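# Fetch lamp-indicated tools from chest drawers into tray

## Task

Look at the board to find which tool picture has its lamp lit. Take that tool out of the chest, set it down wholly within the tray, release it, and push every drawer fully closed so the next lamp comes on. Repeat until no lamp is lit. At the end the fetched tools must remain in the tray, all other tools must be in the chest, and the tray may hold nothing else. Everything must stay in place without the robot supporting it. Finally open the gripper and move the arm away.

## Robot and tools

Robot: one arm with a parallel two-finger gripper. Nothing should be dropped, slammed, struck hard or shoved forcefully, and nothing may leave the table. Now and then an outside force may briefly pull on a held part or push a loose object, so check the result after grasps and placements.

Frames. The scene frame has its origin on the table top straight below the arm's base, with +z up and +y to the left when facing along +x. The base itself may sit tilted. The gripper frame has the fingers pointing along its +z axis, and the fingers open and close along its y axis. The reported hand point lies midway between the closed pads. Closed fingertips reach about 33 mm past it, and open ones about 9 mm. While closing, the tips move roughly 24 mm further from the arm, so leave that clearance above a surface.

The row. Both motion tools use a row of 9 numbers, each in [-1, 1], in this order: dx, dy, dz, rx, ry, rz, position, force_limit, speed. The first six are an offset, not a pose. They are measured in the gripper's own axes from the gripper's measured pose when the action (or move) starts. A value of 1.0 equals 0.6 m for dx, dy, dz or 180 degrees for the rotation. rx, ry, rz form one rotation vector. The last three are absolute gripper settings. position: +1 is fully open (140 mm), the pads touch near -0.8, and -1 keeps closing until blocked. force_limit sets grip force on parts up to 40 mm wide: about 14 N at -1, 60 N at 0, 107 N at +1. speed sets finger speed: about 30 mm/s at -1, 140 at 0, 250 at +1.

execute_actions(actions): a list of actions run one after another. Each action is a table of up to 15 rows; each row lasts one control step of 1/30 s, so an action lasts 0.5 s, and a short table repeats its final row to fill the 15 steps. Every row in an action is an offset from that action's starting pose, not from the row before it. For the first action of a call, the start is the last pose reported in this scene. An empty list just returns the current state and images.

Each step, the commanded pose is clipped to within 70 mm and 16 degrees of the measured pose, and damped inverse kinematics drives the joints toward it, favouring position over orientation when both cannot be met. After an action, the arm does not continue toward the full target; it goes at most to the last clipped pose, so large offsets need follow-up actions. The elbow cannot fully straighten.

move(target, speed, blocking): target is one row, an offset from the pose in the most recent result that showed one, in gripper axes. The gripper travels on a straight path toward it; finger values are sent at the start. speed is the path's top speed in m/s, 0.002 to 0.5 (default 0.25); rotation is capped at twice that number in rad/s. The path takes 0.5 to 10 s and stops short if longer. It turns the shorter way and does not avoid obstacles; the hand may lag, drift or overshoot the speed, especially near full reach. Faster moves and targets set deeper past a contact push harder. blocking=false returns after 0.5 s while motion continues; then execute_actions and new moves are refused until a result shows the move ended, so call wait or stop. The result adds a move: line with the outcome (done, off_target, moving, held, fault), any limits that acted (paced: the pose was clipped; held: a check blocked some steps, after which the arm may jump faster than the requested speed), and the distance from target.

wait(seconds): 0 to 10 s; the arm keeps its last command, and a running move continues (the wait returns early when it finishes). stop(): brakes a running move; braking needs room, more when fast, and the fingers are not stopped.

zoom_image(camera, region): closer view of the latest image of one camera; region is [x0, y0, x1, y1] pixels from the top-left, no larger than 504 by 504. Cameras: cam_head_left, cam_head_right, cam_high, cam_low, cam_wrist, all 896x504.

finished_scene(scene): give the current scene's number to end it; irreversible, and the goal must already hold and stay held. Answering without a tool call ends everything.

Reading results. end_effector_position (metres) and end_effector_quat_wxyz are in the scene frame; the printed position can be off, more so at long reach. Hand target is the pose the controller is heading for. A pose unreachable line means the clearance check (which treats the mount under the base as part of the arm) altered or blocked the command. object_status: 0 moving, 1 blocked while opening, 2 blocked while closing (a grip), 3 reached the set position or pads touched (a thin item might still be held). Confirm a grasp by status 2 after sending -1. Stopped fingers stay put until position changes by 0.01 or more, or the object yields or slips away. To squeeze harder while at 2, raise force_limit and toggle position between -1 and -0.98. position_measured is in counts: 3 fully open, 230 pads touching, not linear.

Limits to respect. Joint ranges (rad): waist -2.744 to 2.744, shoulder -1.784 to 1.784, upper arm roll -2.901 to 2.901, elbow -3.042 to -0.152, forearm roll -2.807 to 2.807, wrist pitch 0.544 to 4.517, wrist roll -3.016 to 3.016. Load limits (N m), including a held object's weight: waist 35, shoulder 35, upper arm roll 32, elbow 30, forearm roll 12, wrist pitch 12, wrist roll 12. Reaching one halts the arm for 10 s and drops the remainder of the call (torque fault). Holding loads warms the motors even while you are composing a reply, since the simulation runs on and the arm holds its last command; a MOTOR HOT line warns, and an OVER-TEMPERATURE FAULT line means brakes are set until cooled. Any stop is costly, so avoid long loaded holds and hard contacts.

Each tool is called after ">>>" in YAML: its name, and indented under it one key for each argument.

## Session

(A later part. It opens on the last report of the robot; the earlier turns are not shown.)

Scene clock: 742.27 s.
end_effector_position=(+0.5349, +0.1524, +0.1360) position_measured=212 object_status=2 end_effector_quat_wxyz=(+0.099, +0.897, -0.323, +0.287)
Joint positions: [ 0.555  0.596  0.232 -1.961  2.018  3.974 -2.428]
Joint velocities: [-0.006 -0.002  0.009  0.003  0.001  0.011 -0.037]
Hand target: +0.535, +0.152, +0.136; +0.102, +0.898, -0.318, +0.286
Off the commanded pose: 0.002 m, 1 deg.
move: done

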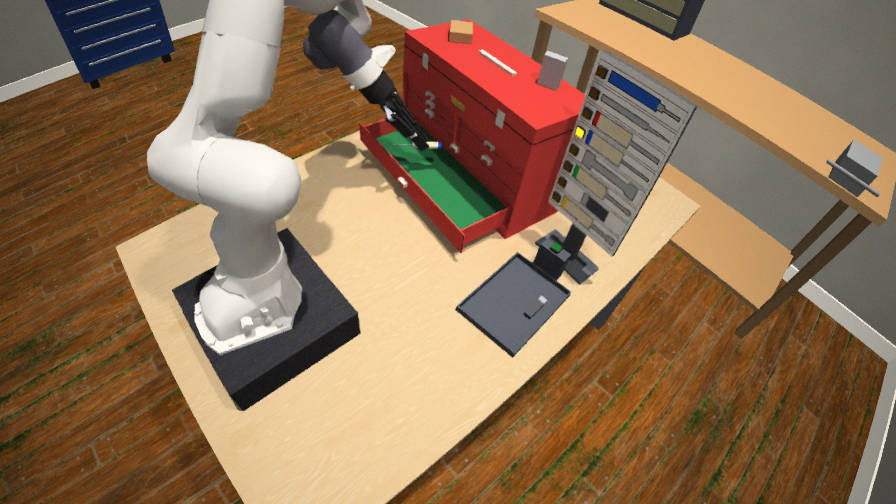

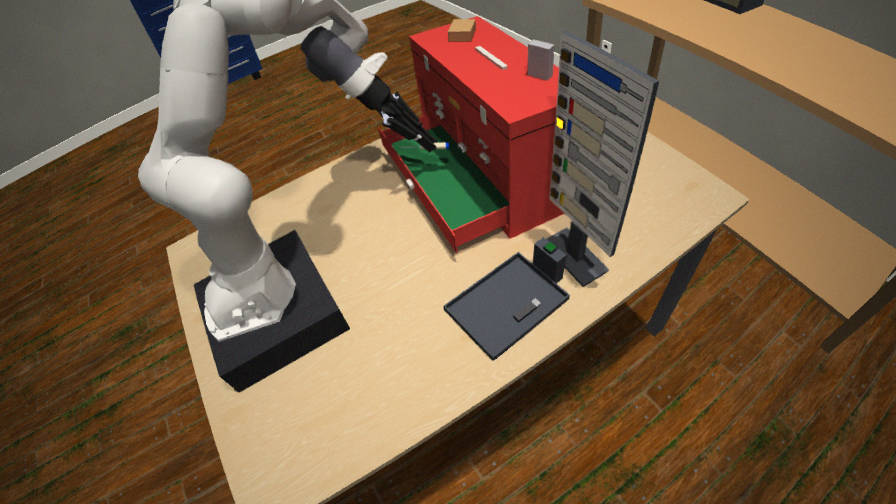

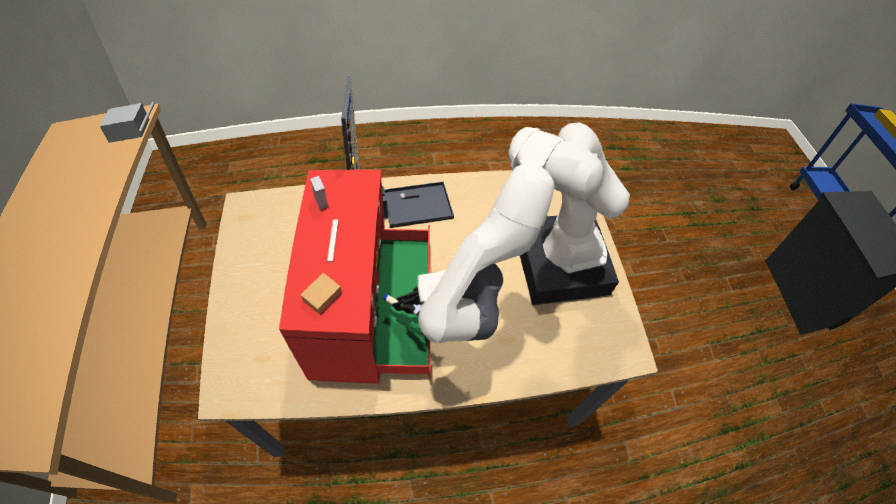

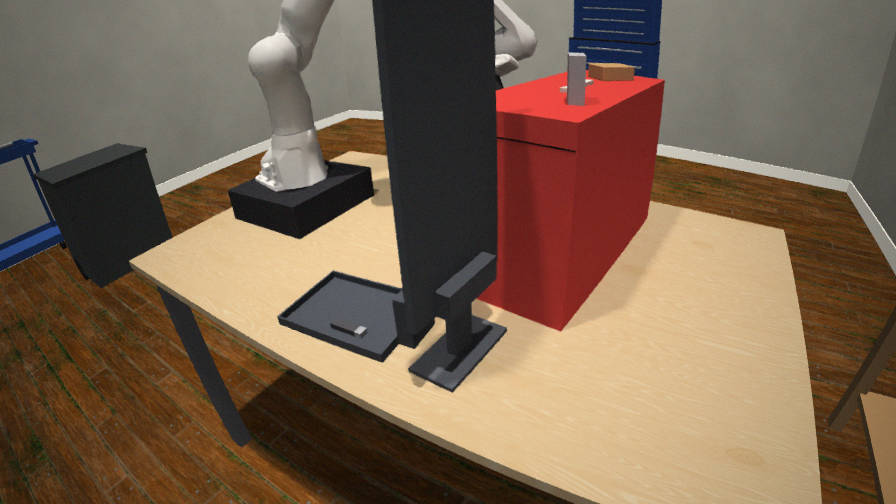

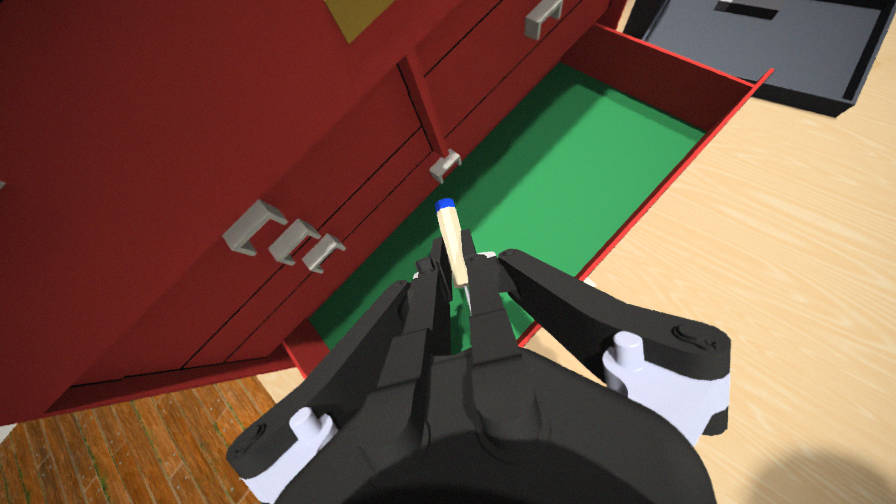

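>>> move:
  target: [0.0175,0.1749,-0.018,0,0.042,0,-1,0.3,-0.5]
  speed: 0.12

Scene clock: 761.23 s.
end_effector_position=(+0.4726, +0.0681, +0.1502) position_measured=212 object_status=2 end_effector_quat_wxyz=(+0.122, +0.876, -0.310, +0.348)
Joint positions: [ 0.755  0.409  0.054 -2.463  1.712  3.919 -1.947]
Joint velocities: [ 0.001  0.001  0.001 -0.003 -0.009  0.001  0.041]
Hand target: +0.473, +0.069, +0.151; +0.119, +0.874, -0.315, +0.350
Off the commanded pose: 0.003 m, 1 deg.
move: done

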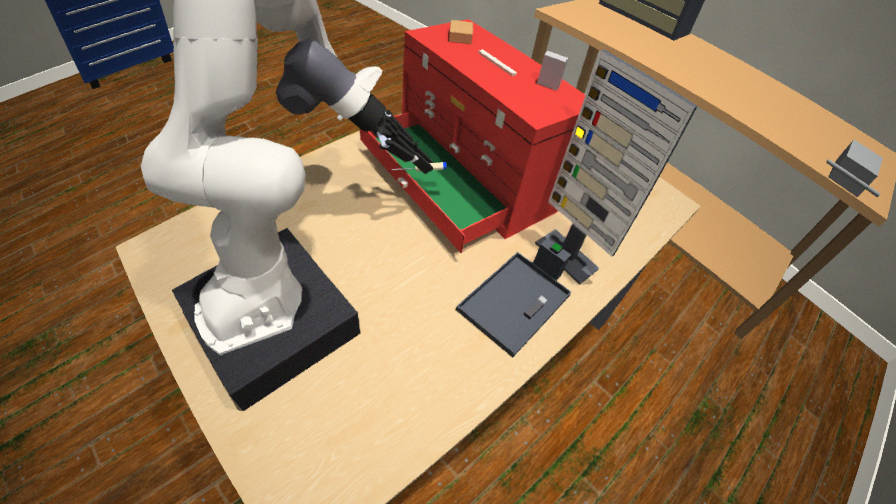

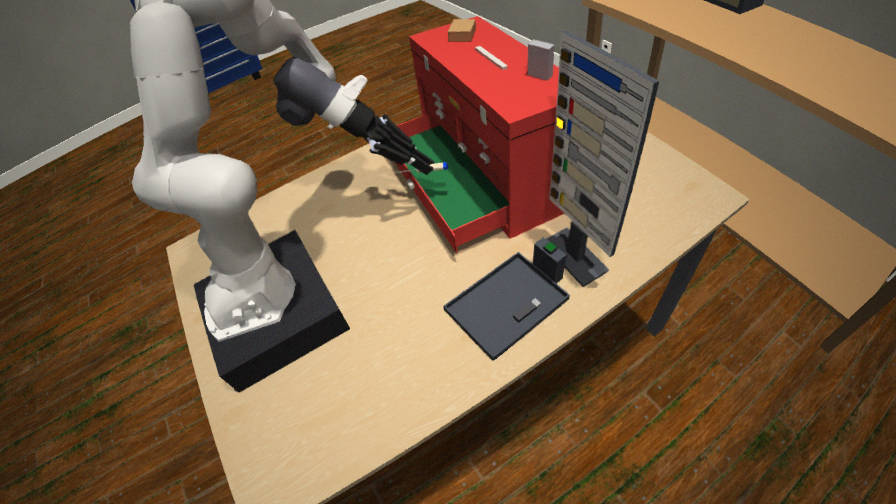

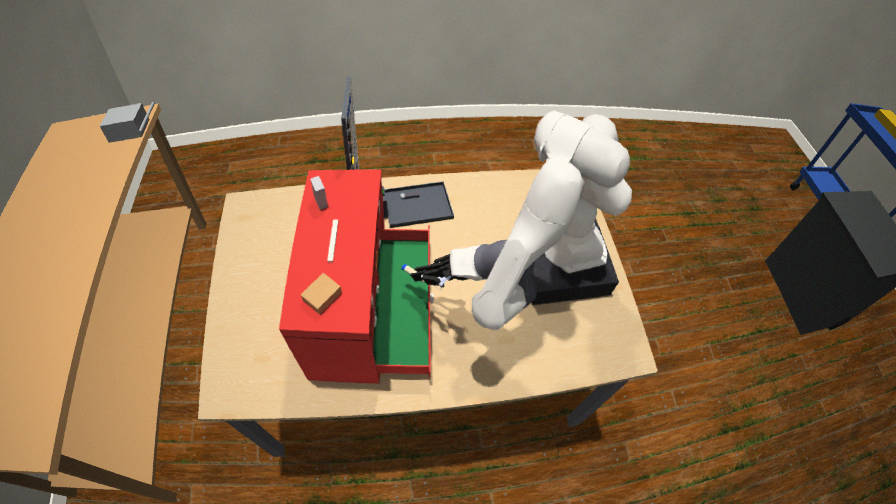

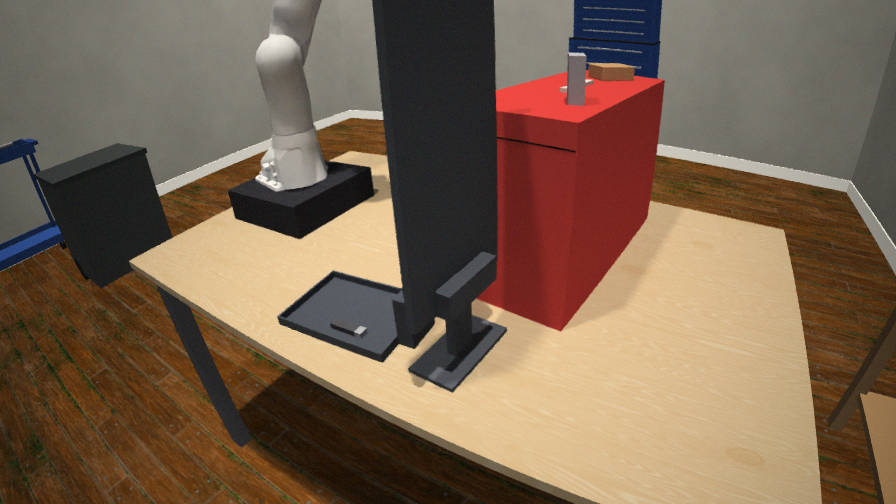

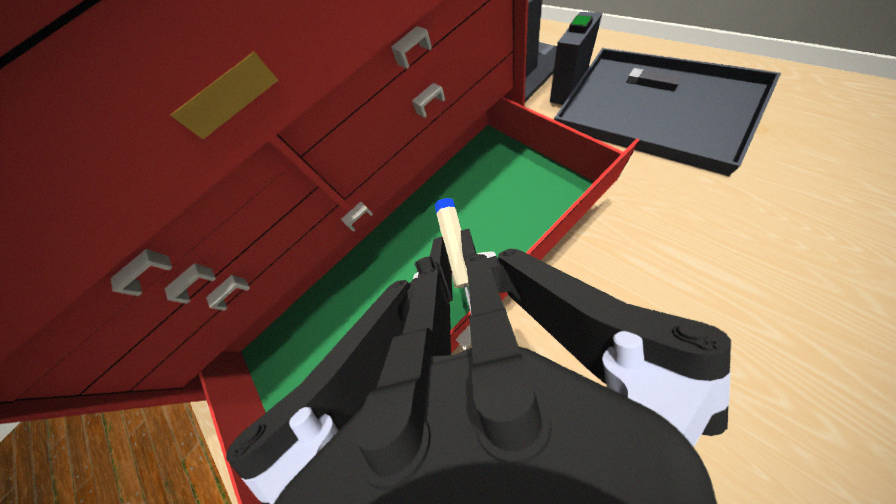

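>>> move:
  target: [0.2575,0.4535,0.2532,0,0,0,-1,0.3,-0.5]
  speed: 0.18

Scene clock: 768.30 s.
end_effector_position=(+0.4722, -0.2743, +0.1350) position_measured=212 object_status=2 end_effector_quat_wxyz=(+0.116, +0.879, -0.308, +0.345)
Joint positions: [-0.154  0.335 -0.214 -2.798  0.185  3.856 -1.45 ]
Joint velocities: [-0.01  -0.     0.01   0.001 -0.009  0.004  0.018]
Hand target: +0.474, -0.274, +0.135; +0.114, +0.877, -0.311, +0.347
Off the commanded pose: 0.012 m, 1 deg.
move: off_target

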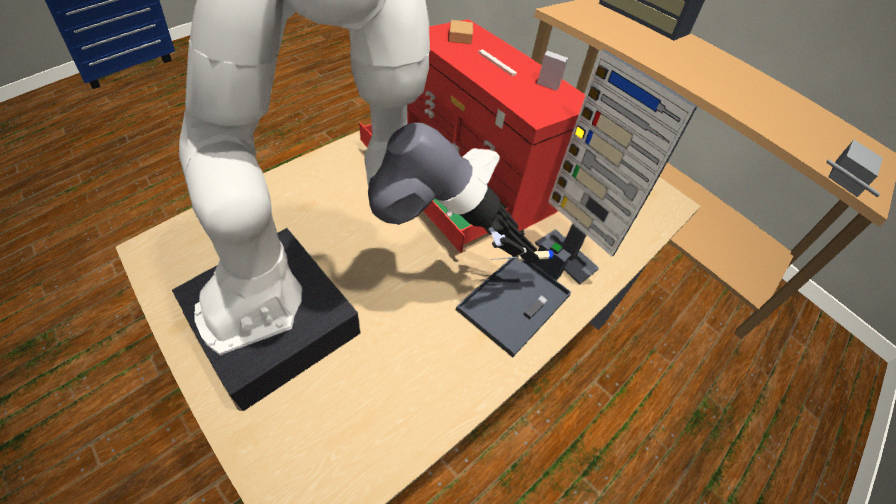

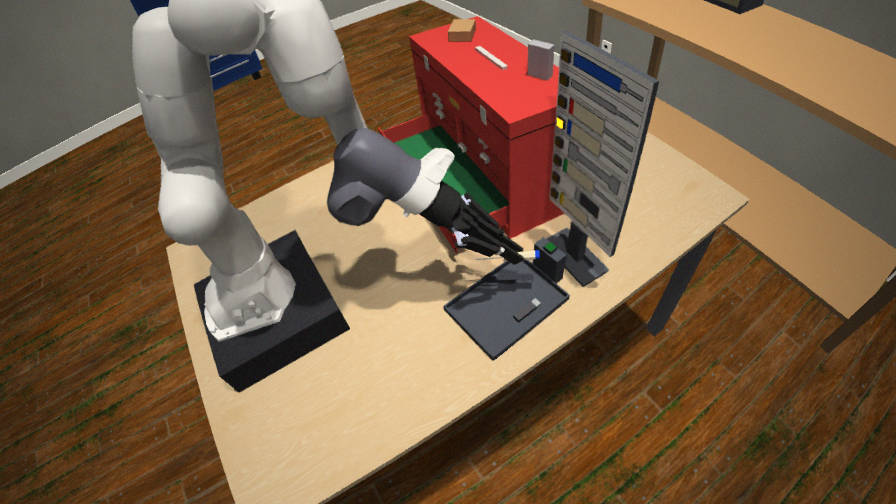

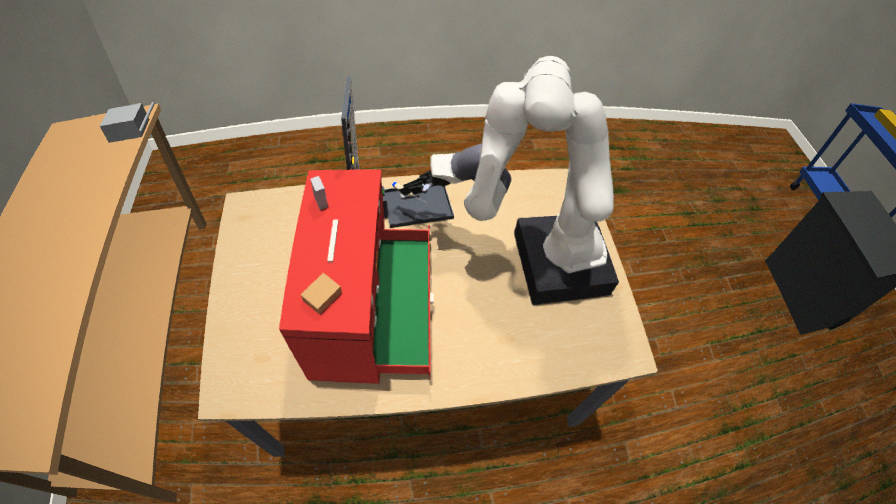

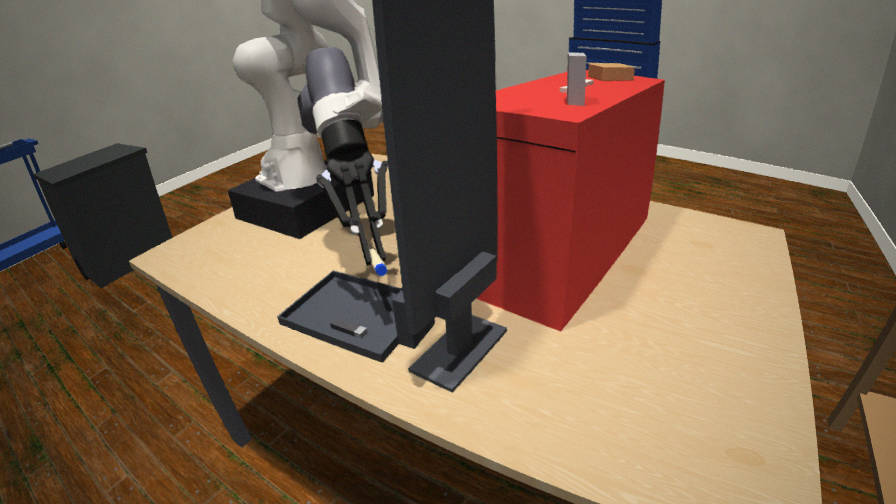

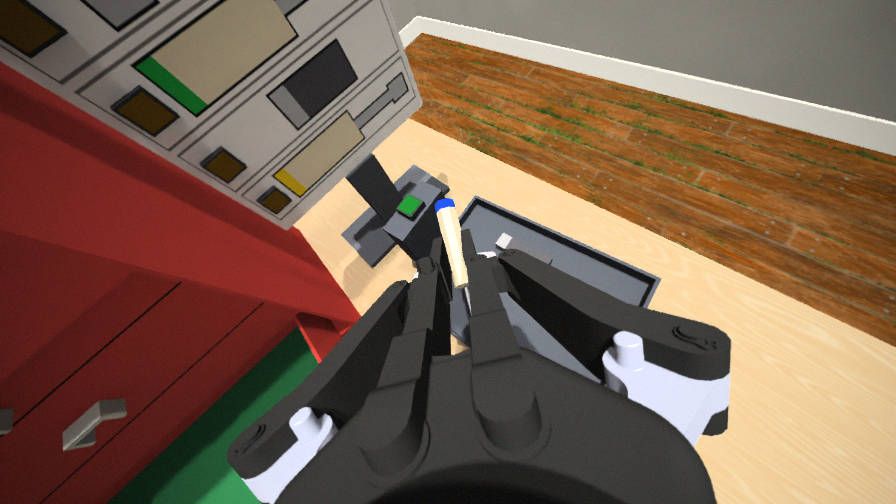

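>>> move:
  target: [-0.0316,0.064,0.0835,0.1469,-0.0386,-0.1846,-1,0.3,-0.5]
  speed: 0.2

Scene clock: 776.37 s.
end_effector_position=(+0.4677, -0.3087, +0.0842) position_measured=212 object_status=2 end_effector_quat_wxyz=(-0.019, +0.949, +0.040, +0.311)
Joint positions: [-0.987  0.596 -0.012 -2.232 -1.598  3.723 -0.999]
Joint velocities: [ 0.     0.004 -0.     0.017 -0.039  0.     0.08 ]
Hand target: +0.468, -0.308, +0.084; -0.024, +0.950, +0.031, +0.310
Off the commanded pose: 0.009 m, 1 deg.
move: off_target

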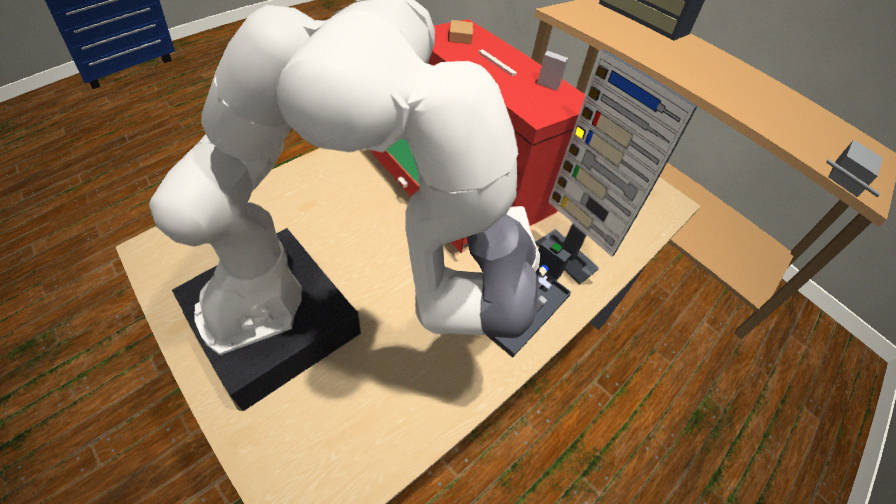

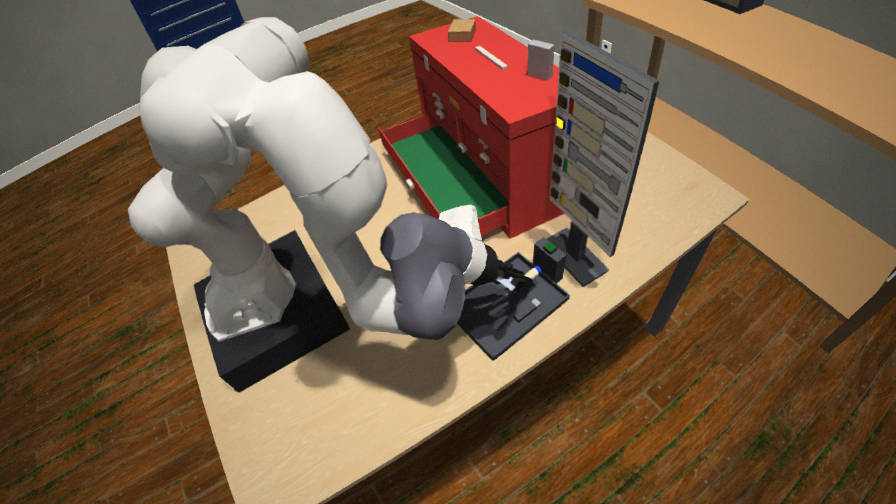

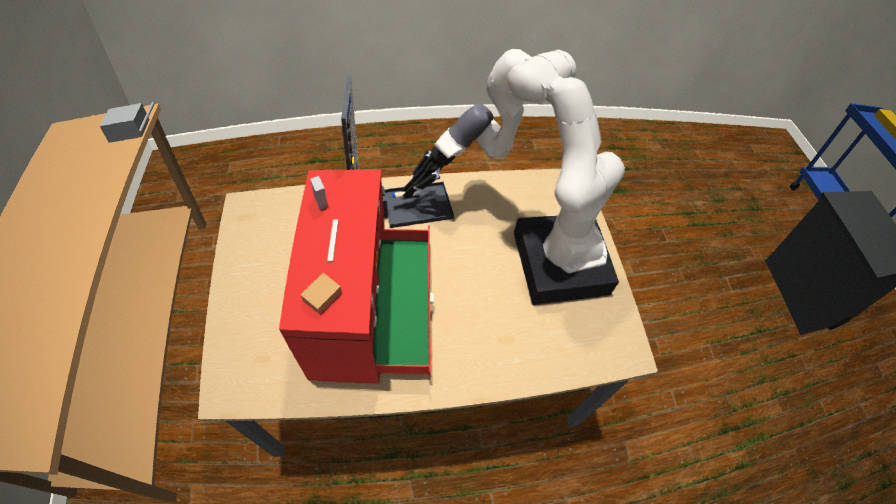

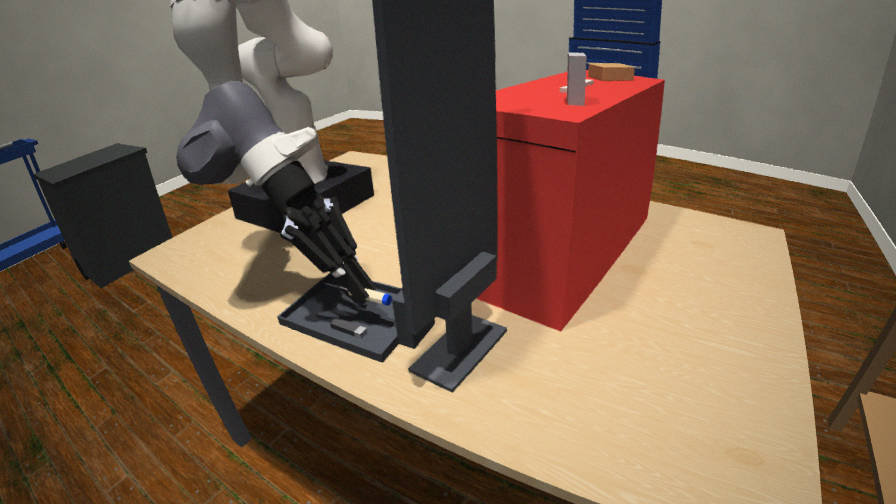

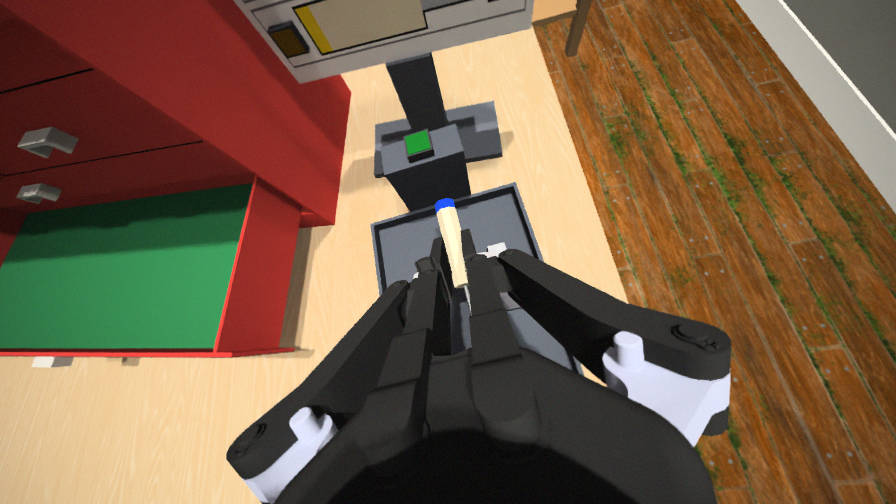

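>>> move:
  target: [-0.0565,-0.0067,0.0205,-0.0063,-0.0039,0.0026,-1,0.3,-0.5]
  speed: 0.05

Scene clock: 788.83 s.
end_effector_position=(+0.4467, -0.3076, +0.0537) position_measured=212 object_status=2 end_effector_quat_wxyz=(-0.013, +0.952, +0.023, +0.304)
Joint positions: [-0.996  0.632 -0.027 -2.324 -1.4    3.723 -1.219]
Joint velocities: [ 0.006 -0.001 -0.005 -0.017  0.044  0.008 -0.082]
Hand target: +0.447, -0.308, +0.055; -0.009, +0.952, +0.033, +0.305
Off the commanded pose: 0.002 m, 1 deg.
move: done

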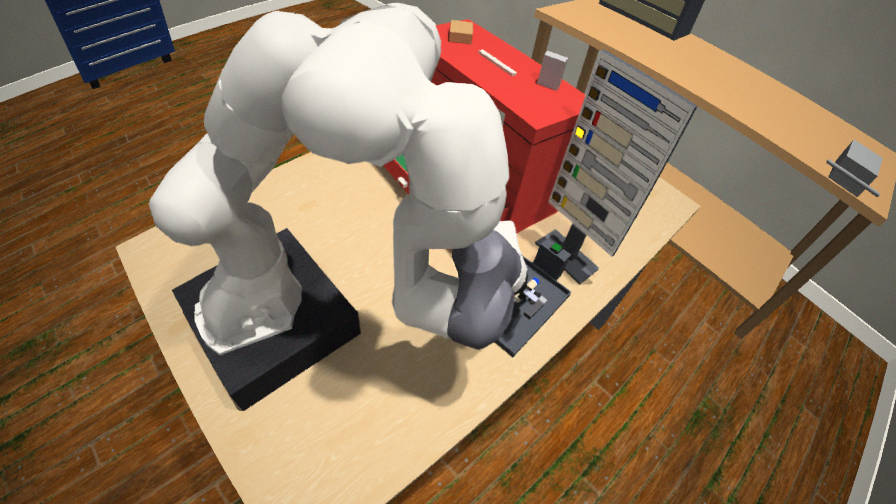

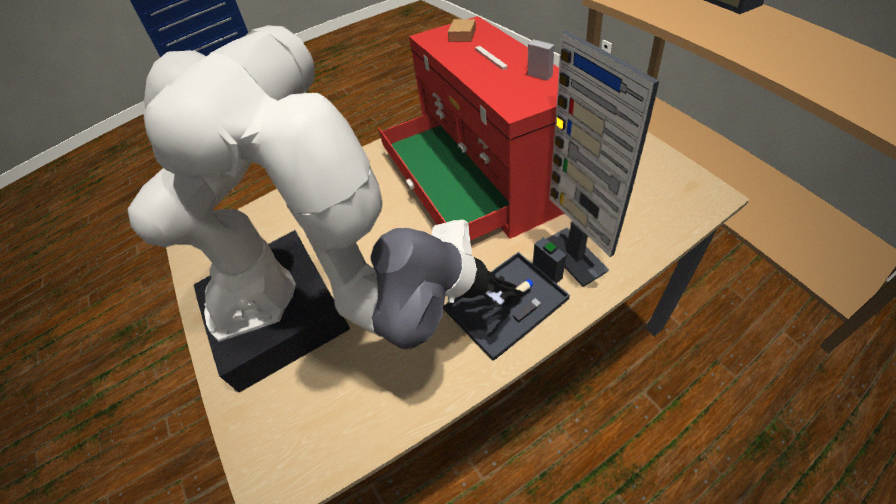

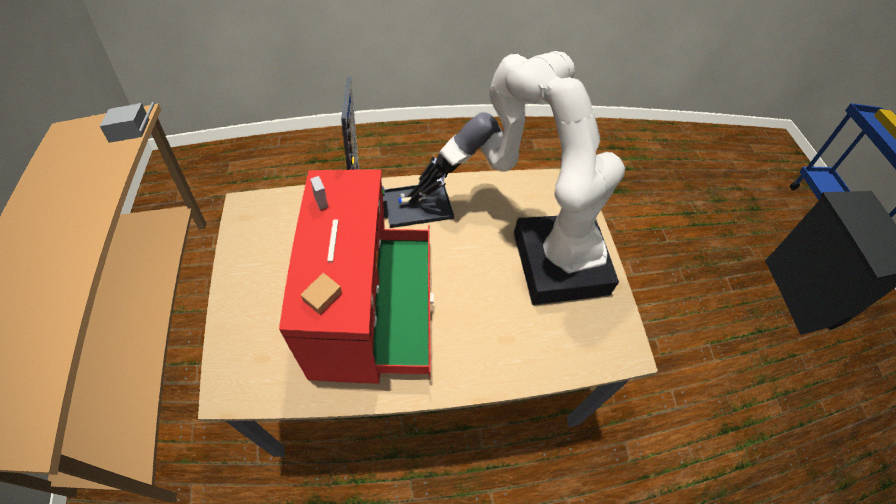

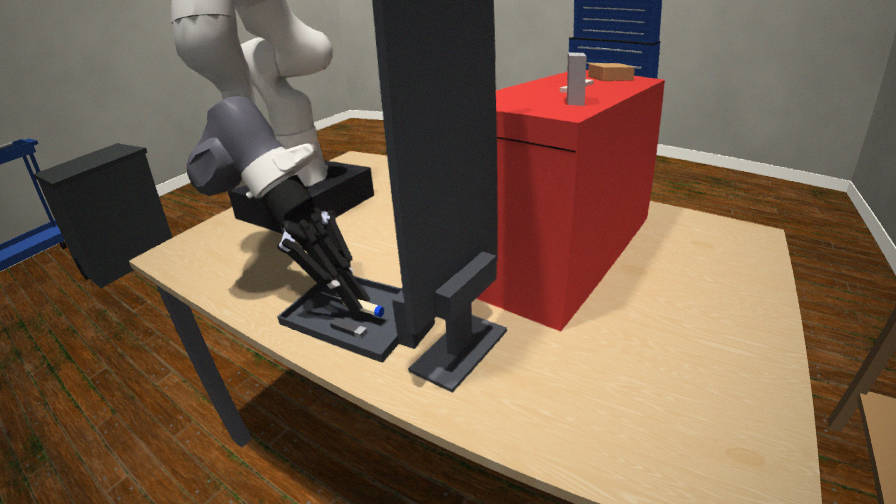

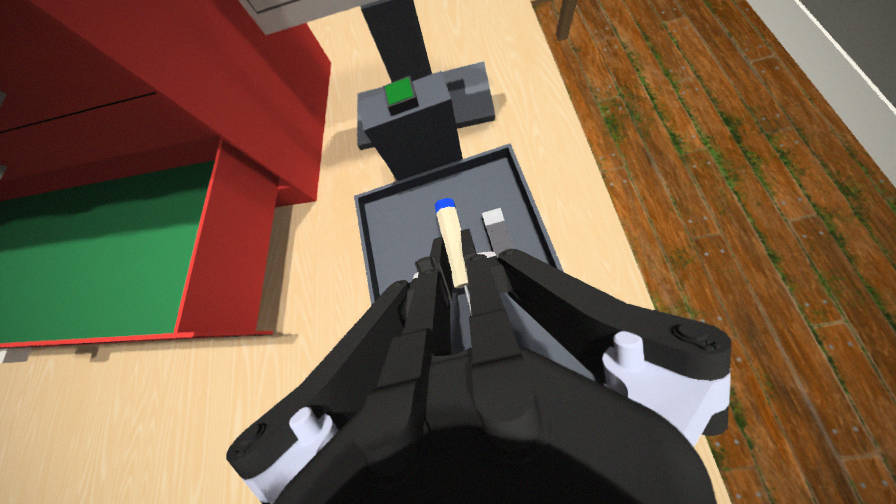

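>>> move:
  target: [-0.0184,0,0.0258,0.0006,0.0009,-0.0067,-1,0.3,-0.5]
  speed: 0.013

Scene clock: 793.57 s.
end_effector_position=(+0.4464, -0.3076, +0.0364) position_measured=212 object_status=2 end_effector_quat_wxyz=(-0.012, +0.952, +0.029, +0.306)
Joint positions: [-0.994  0.682 -0.028 -2.321 -1.33   3.739 -1.312]
Joint velocities: [ 0.003  0.004 -0.001  0.001  0.013  0.006 -0.03 ]
Hand target: +0.446, -0.308, +0.035; -0.010, +0.952, +0.033, +0.305
Off the commanded pose: 0.002 m, 1 deg.
move: done

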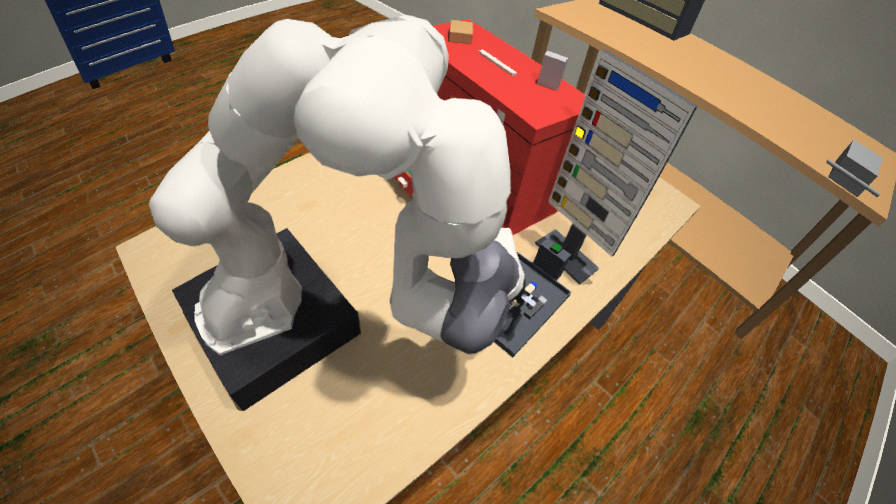

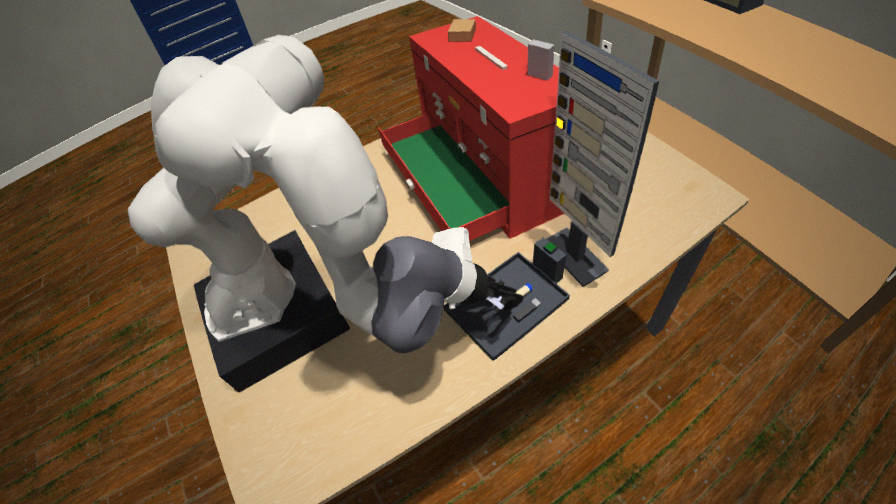

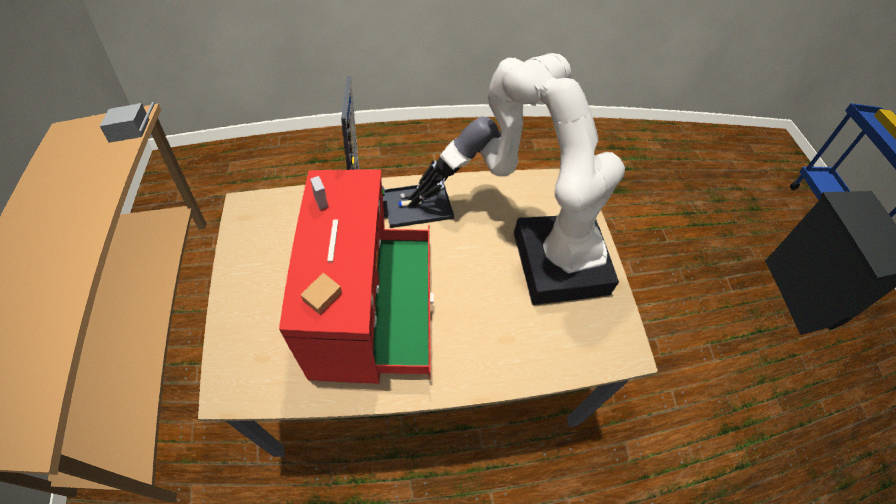

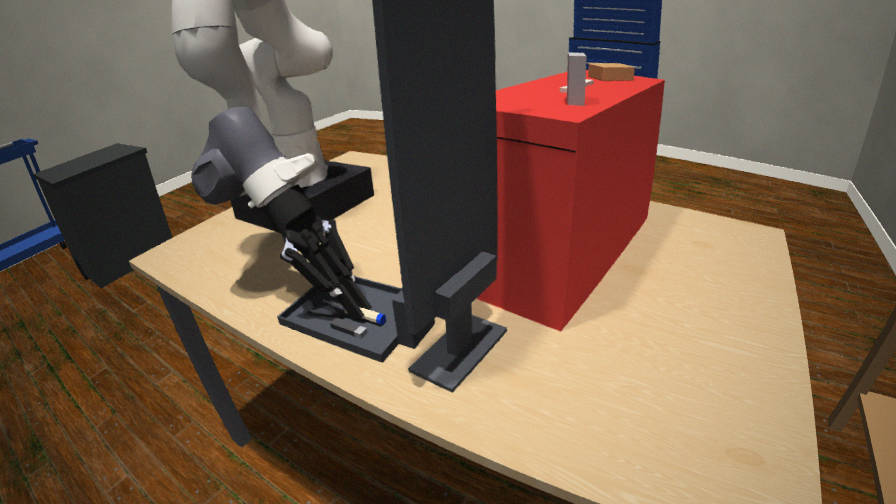

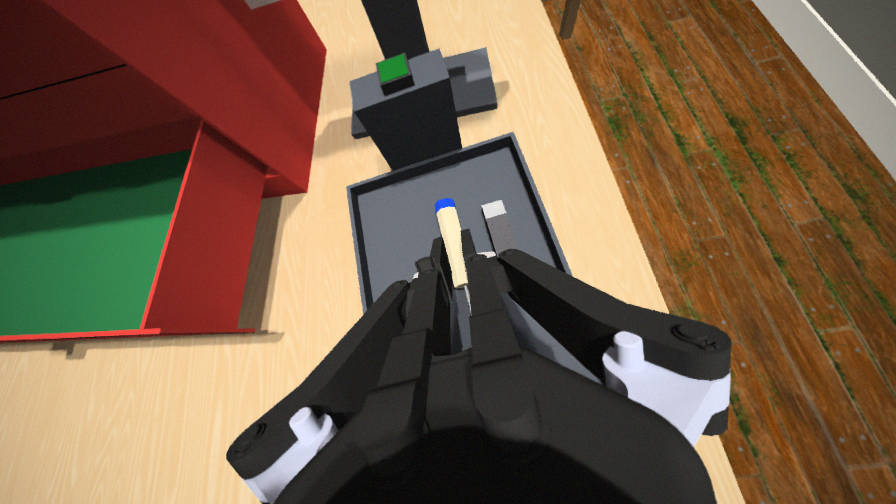

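>>> execute_actions:
  actions: []

Scene clock: 795.30 s.
end_effector_position=(+0.4467, -0.3076, +0.0365) position_measured=212 object_status=2 end_effector_quat_wxyz=(-0.011, +0.951, +0.032, +0.307)
Joint positions: [-0.993  0.683 -0.028 -2.321 -1.328  3.74  -1.321]
Joint velocities: [ 0.001  0.002  0.001  0.001  0.    -0.001 -0.001]
Hand target: +0.446, -0.308, +0.035; -0.010, +0.952, +0.033, +0.305
Off the commanded pose: 0.002 m, 0 deg.

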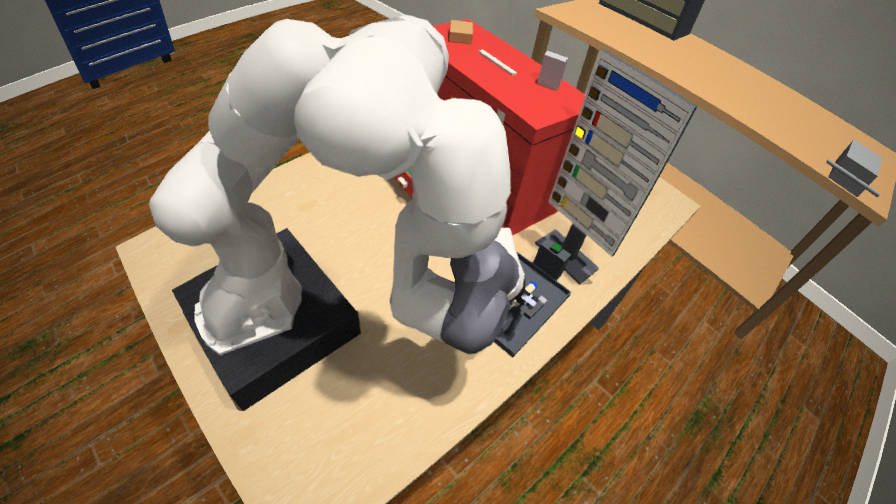

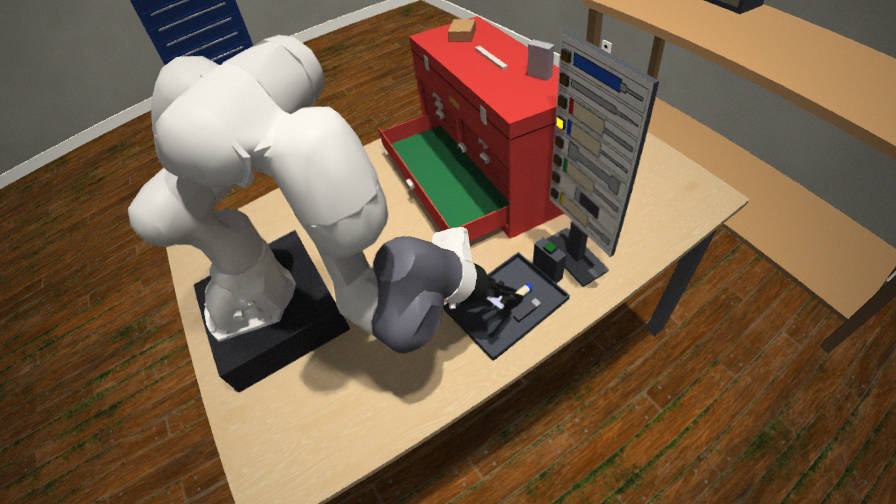

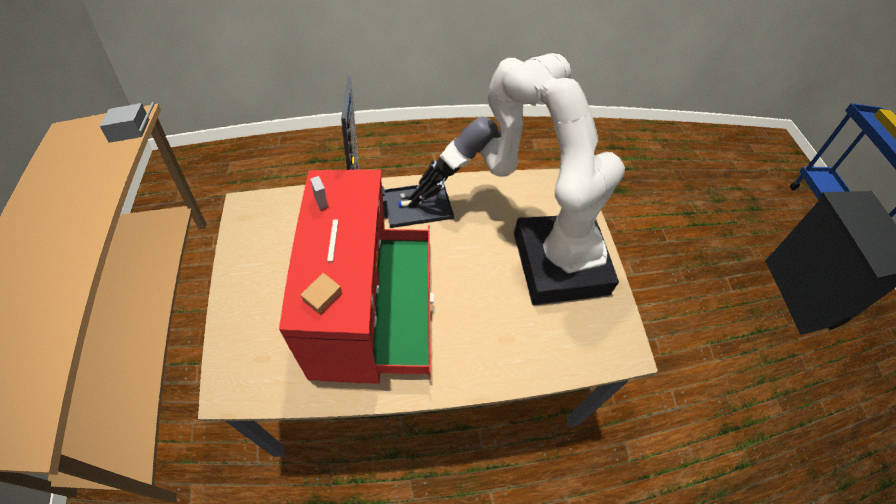

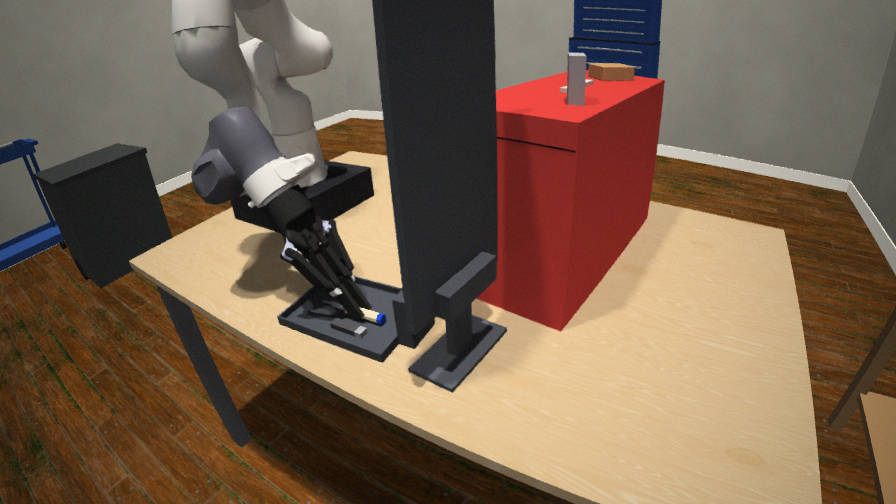

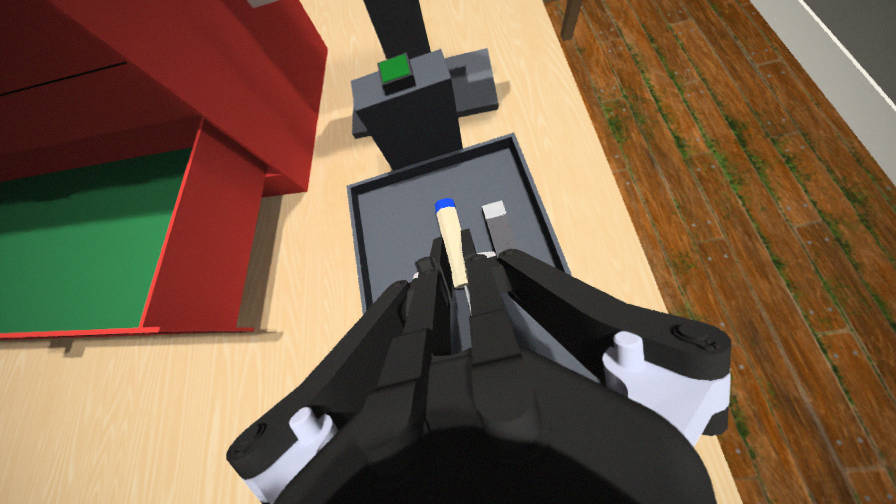

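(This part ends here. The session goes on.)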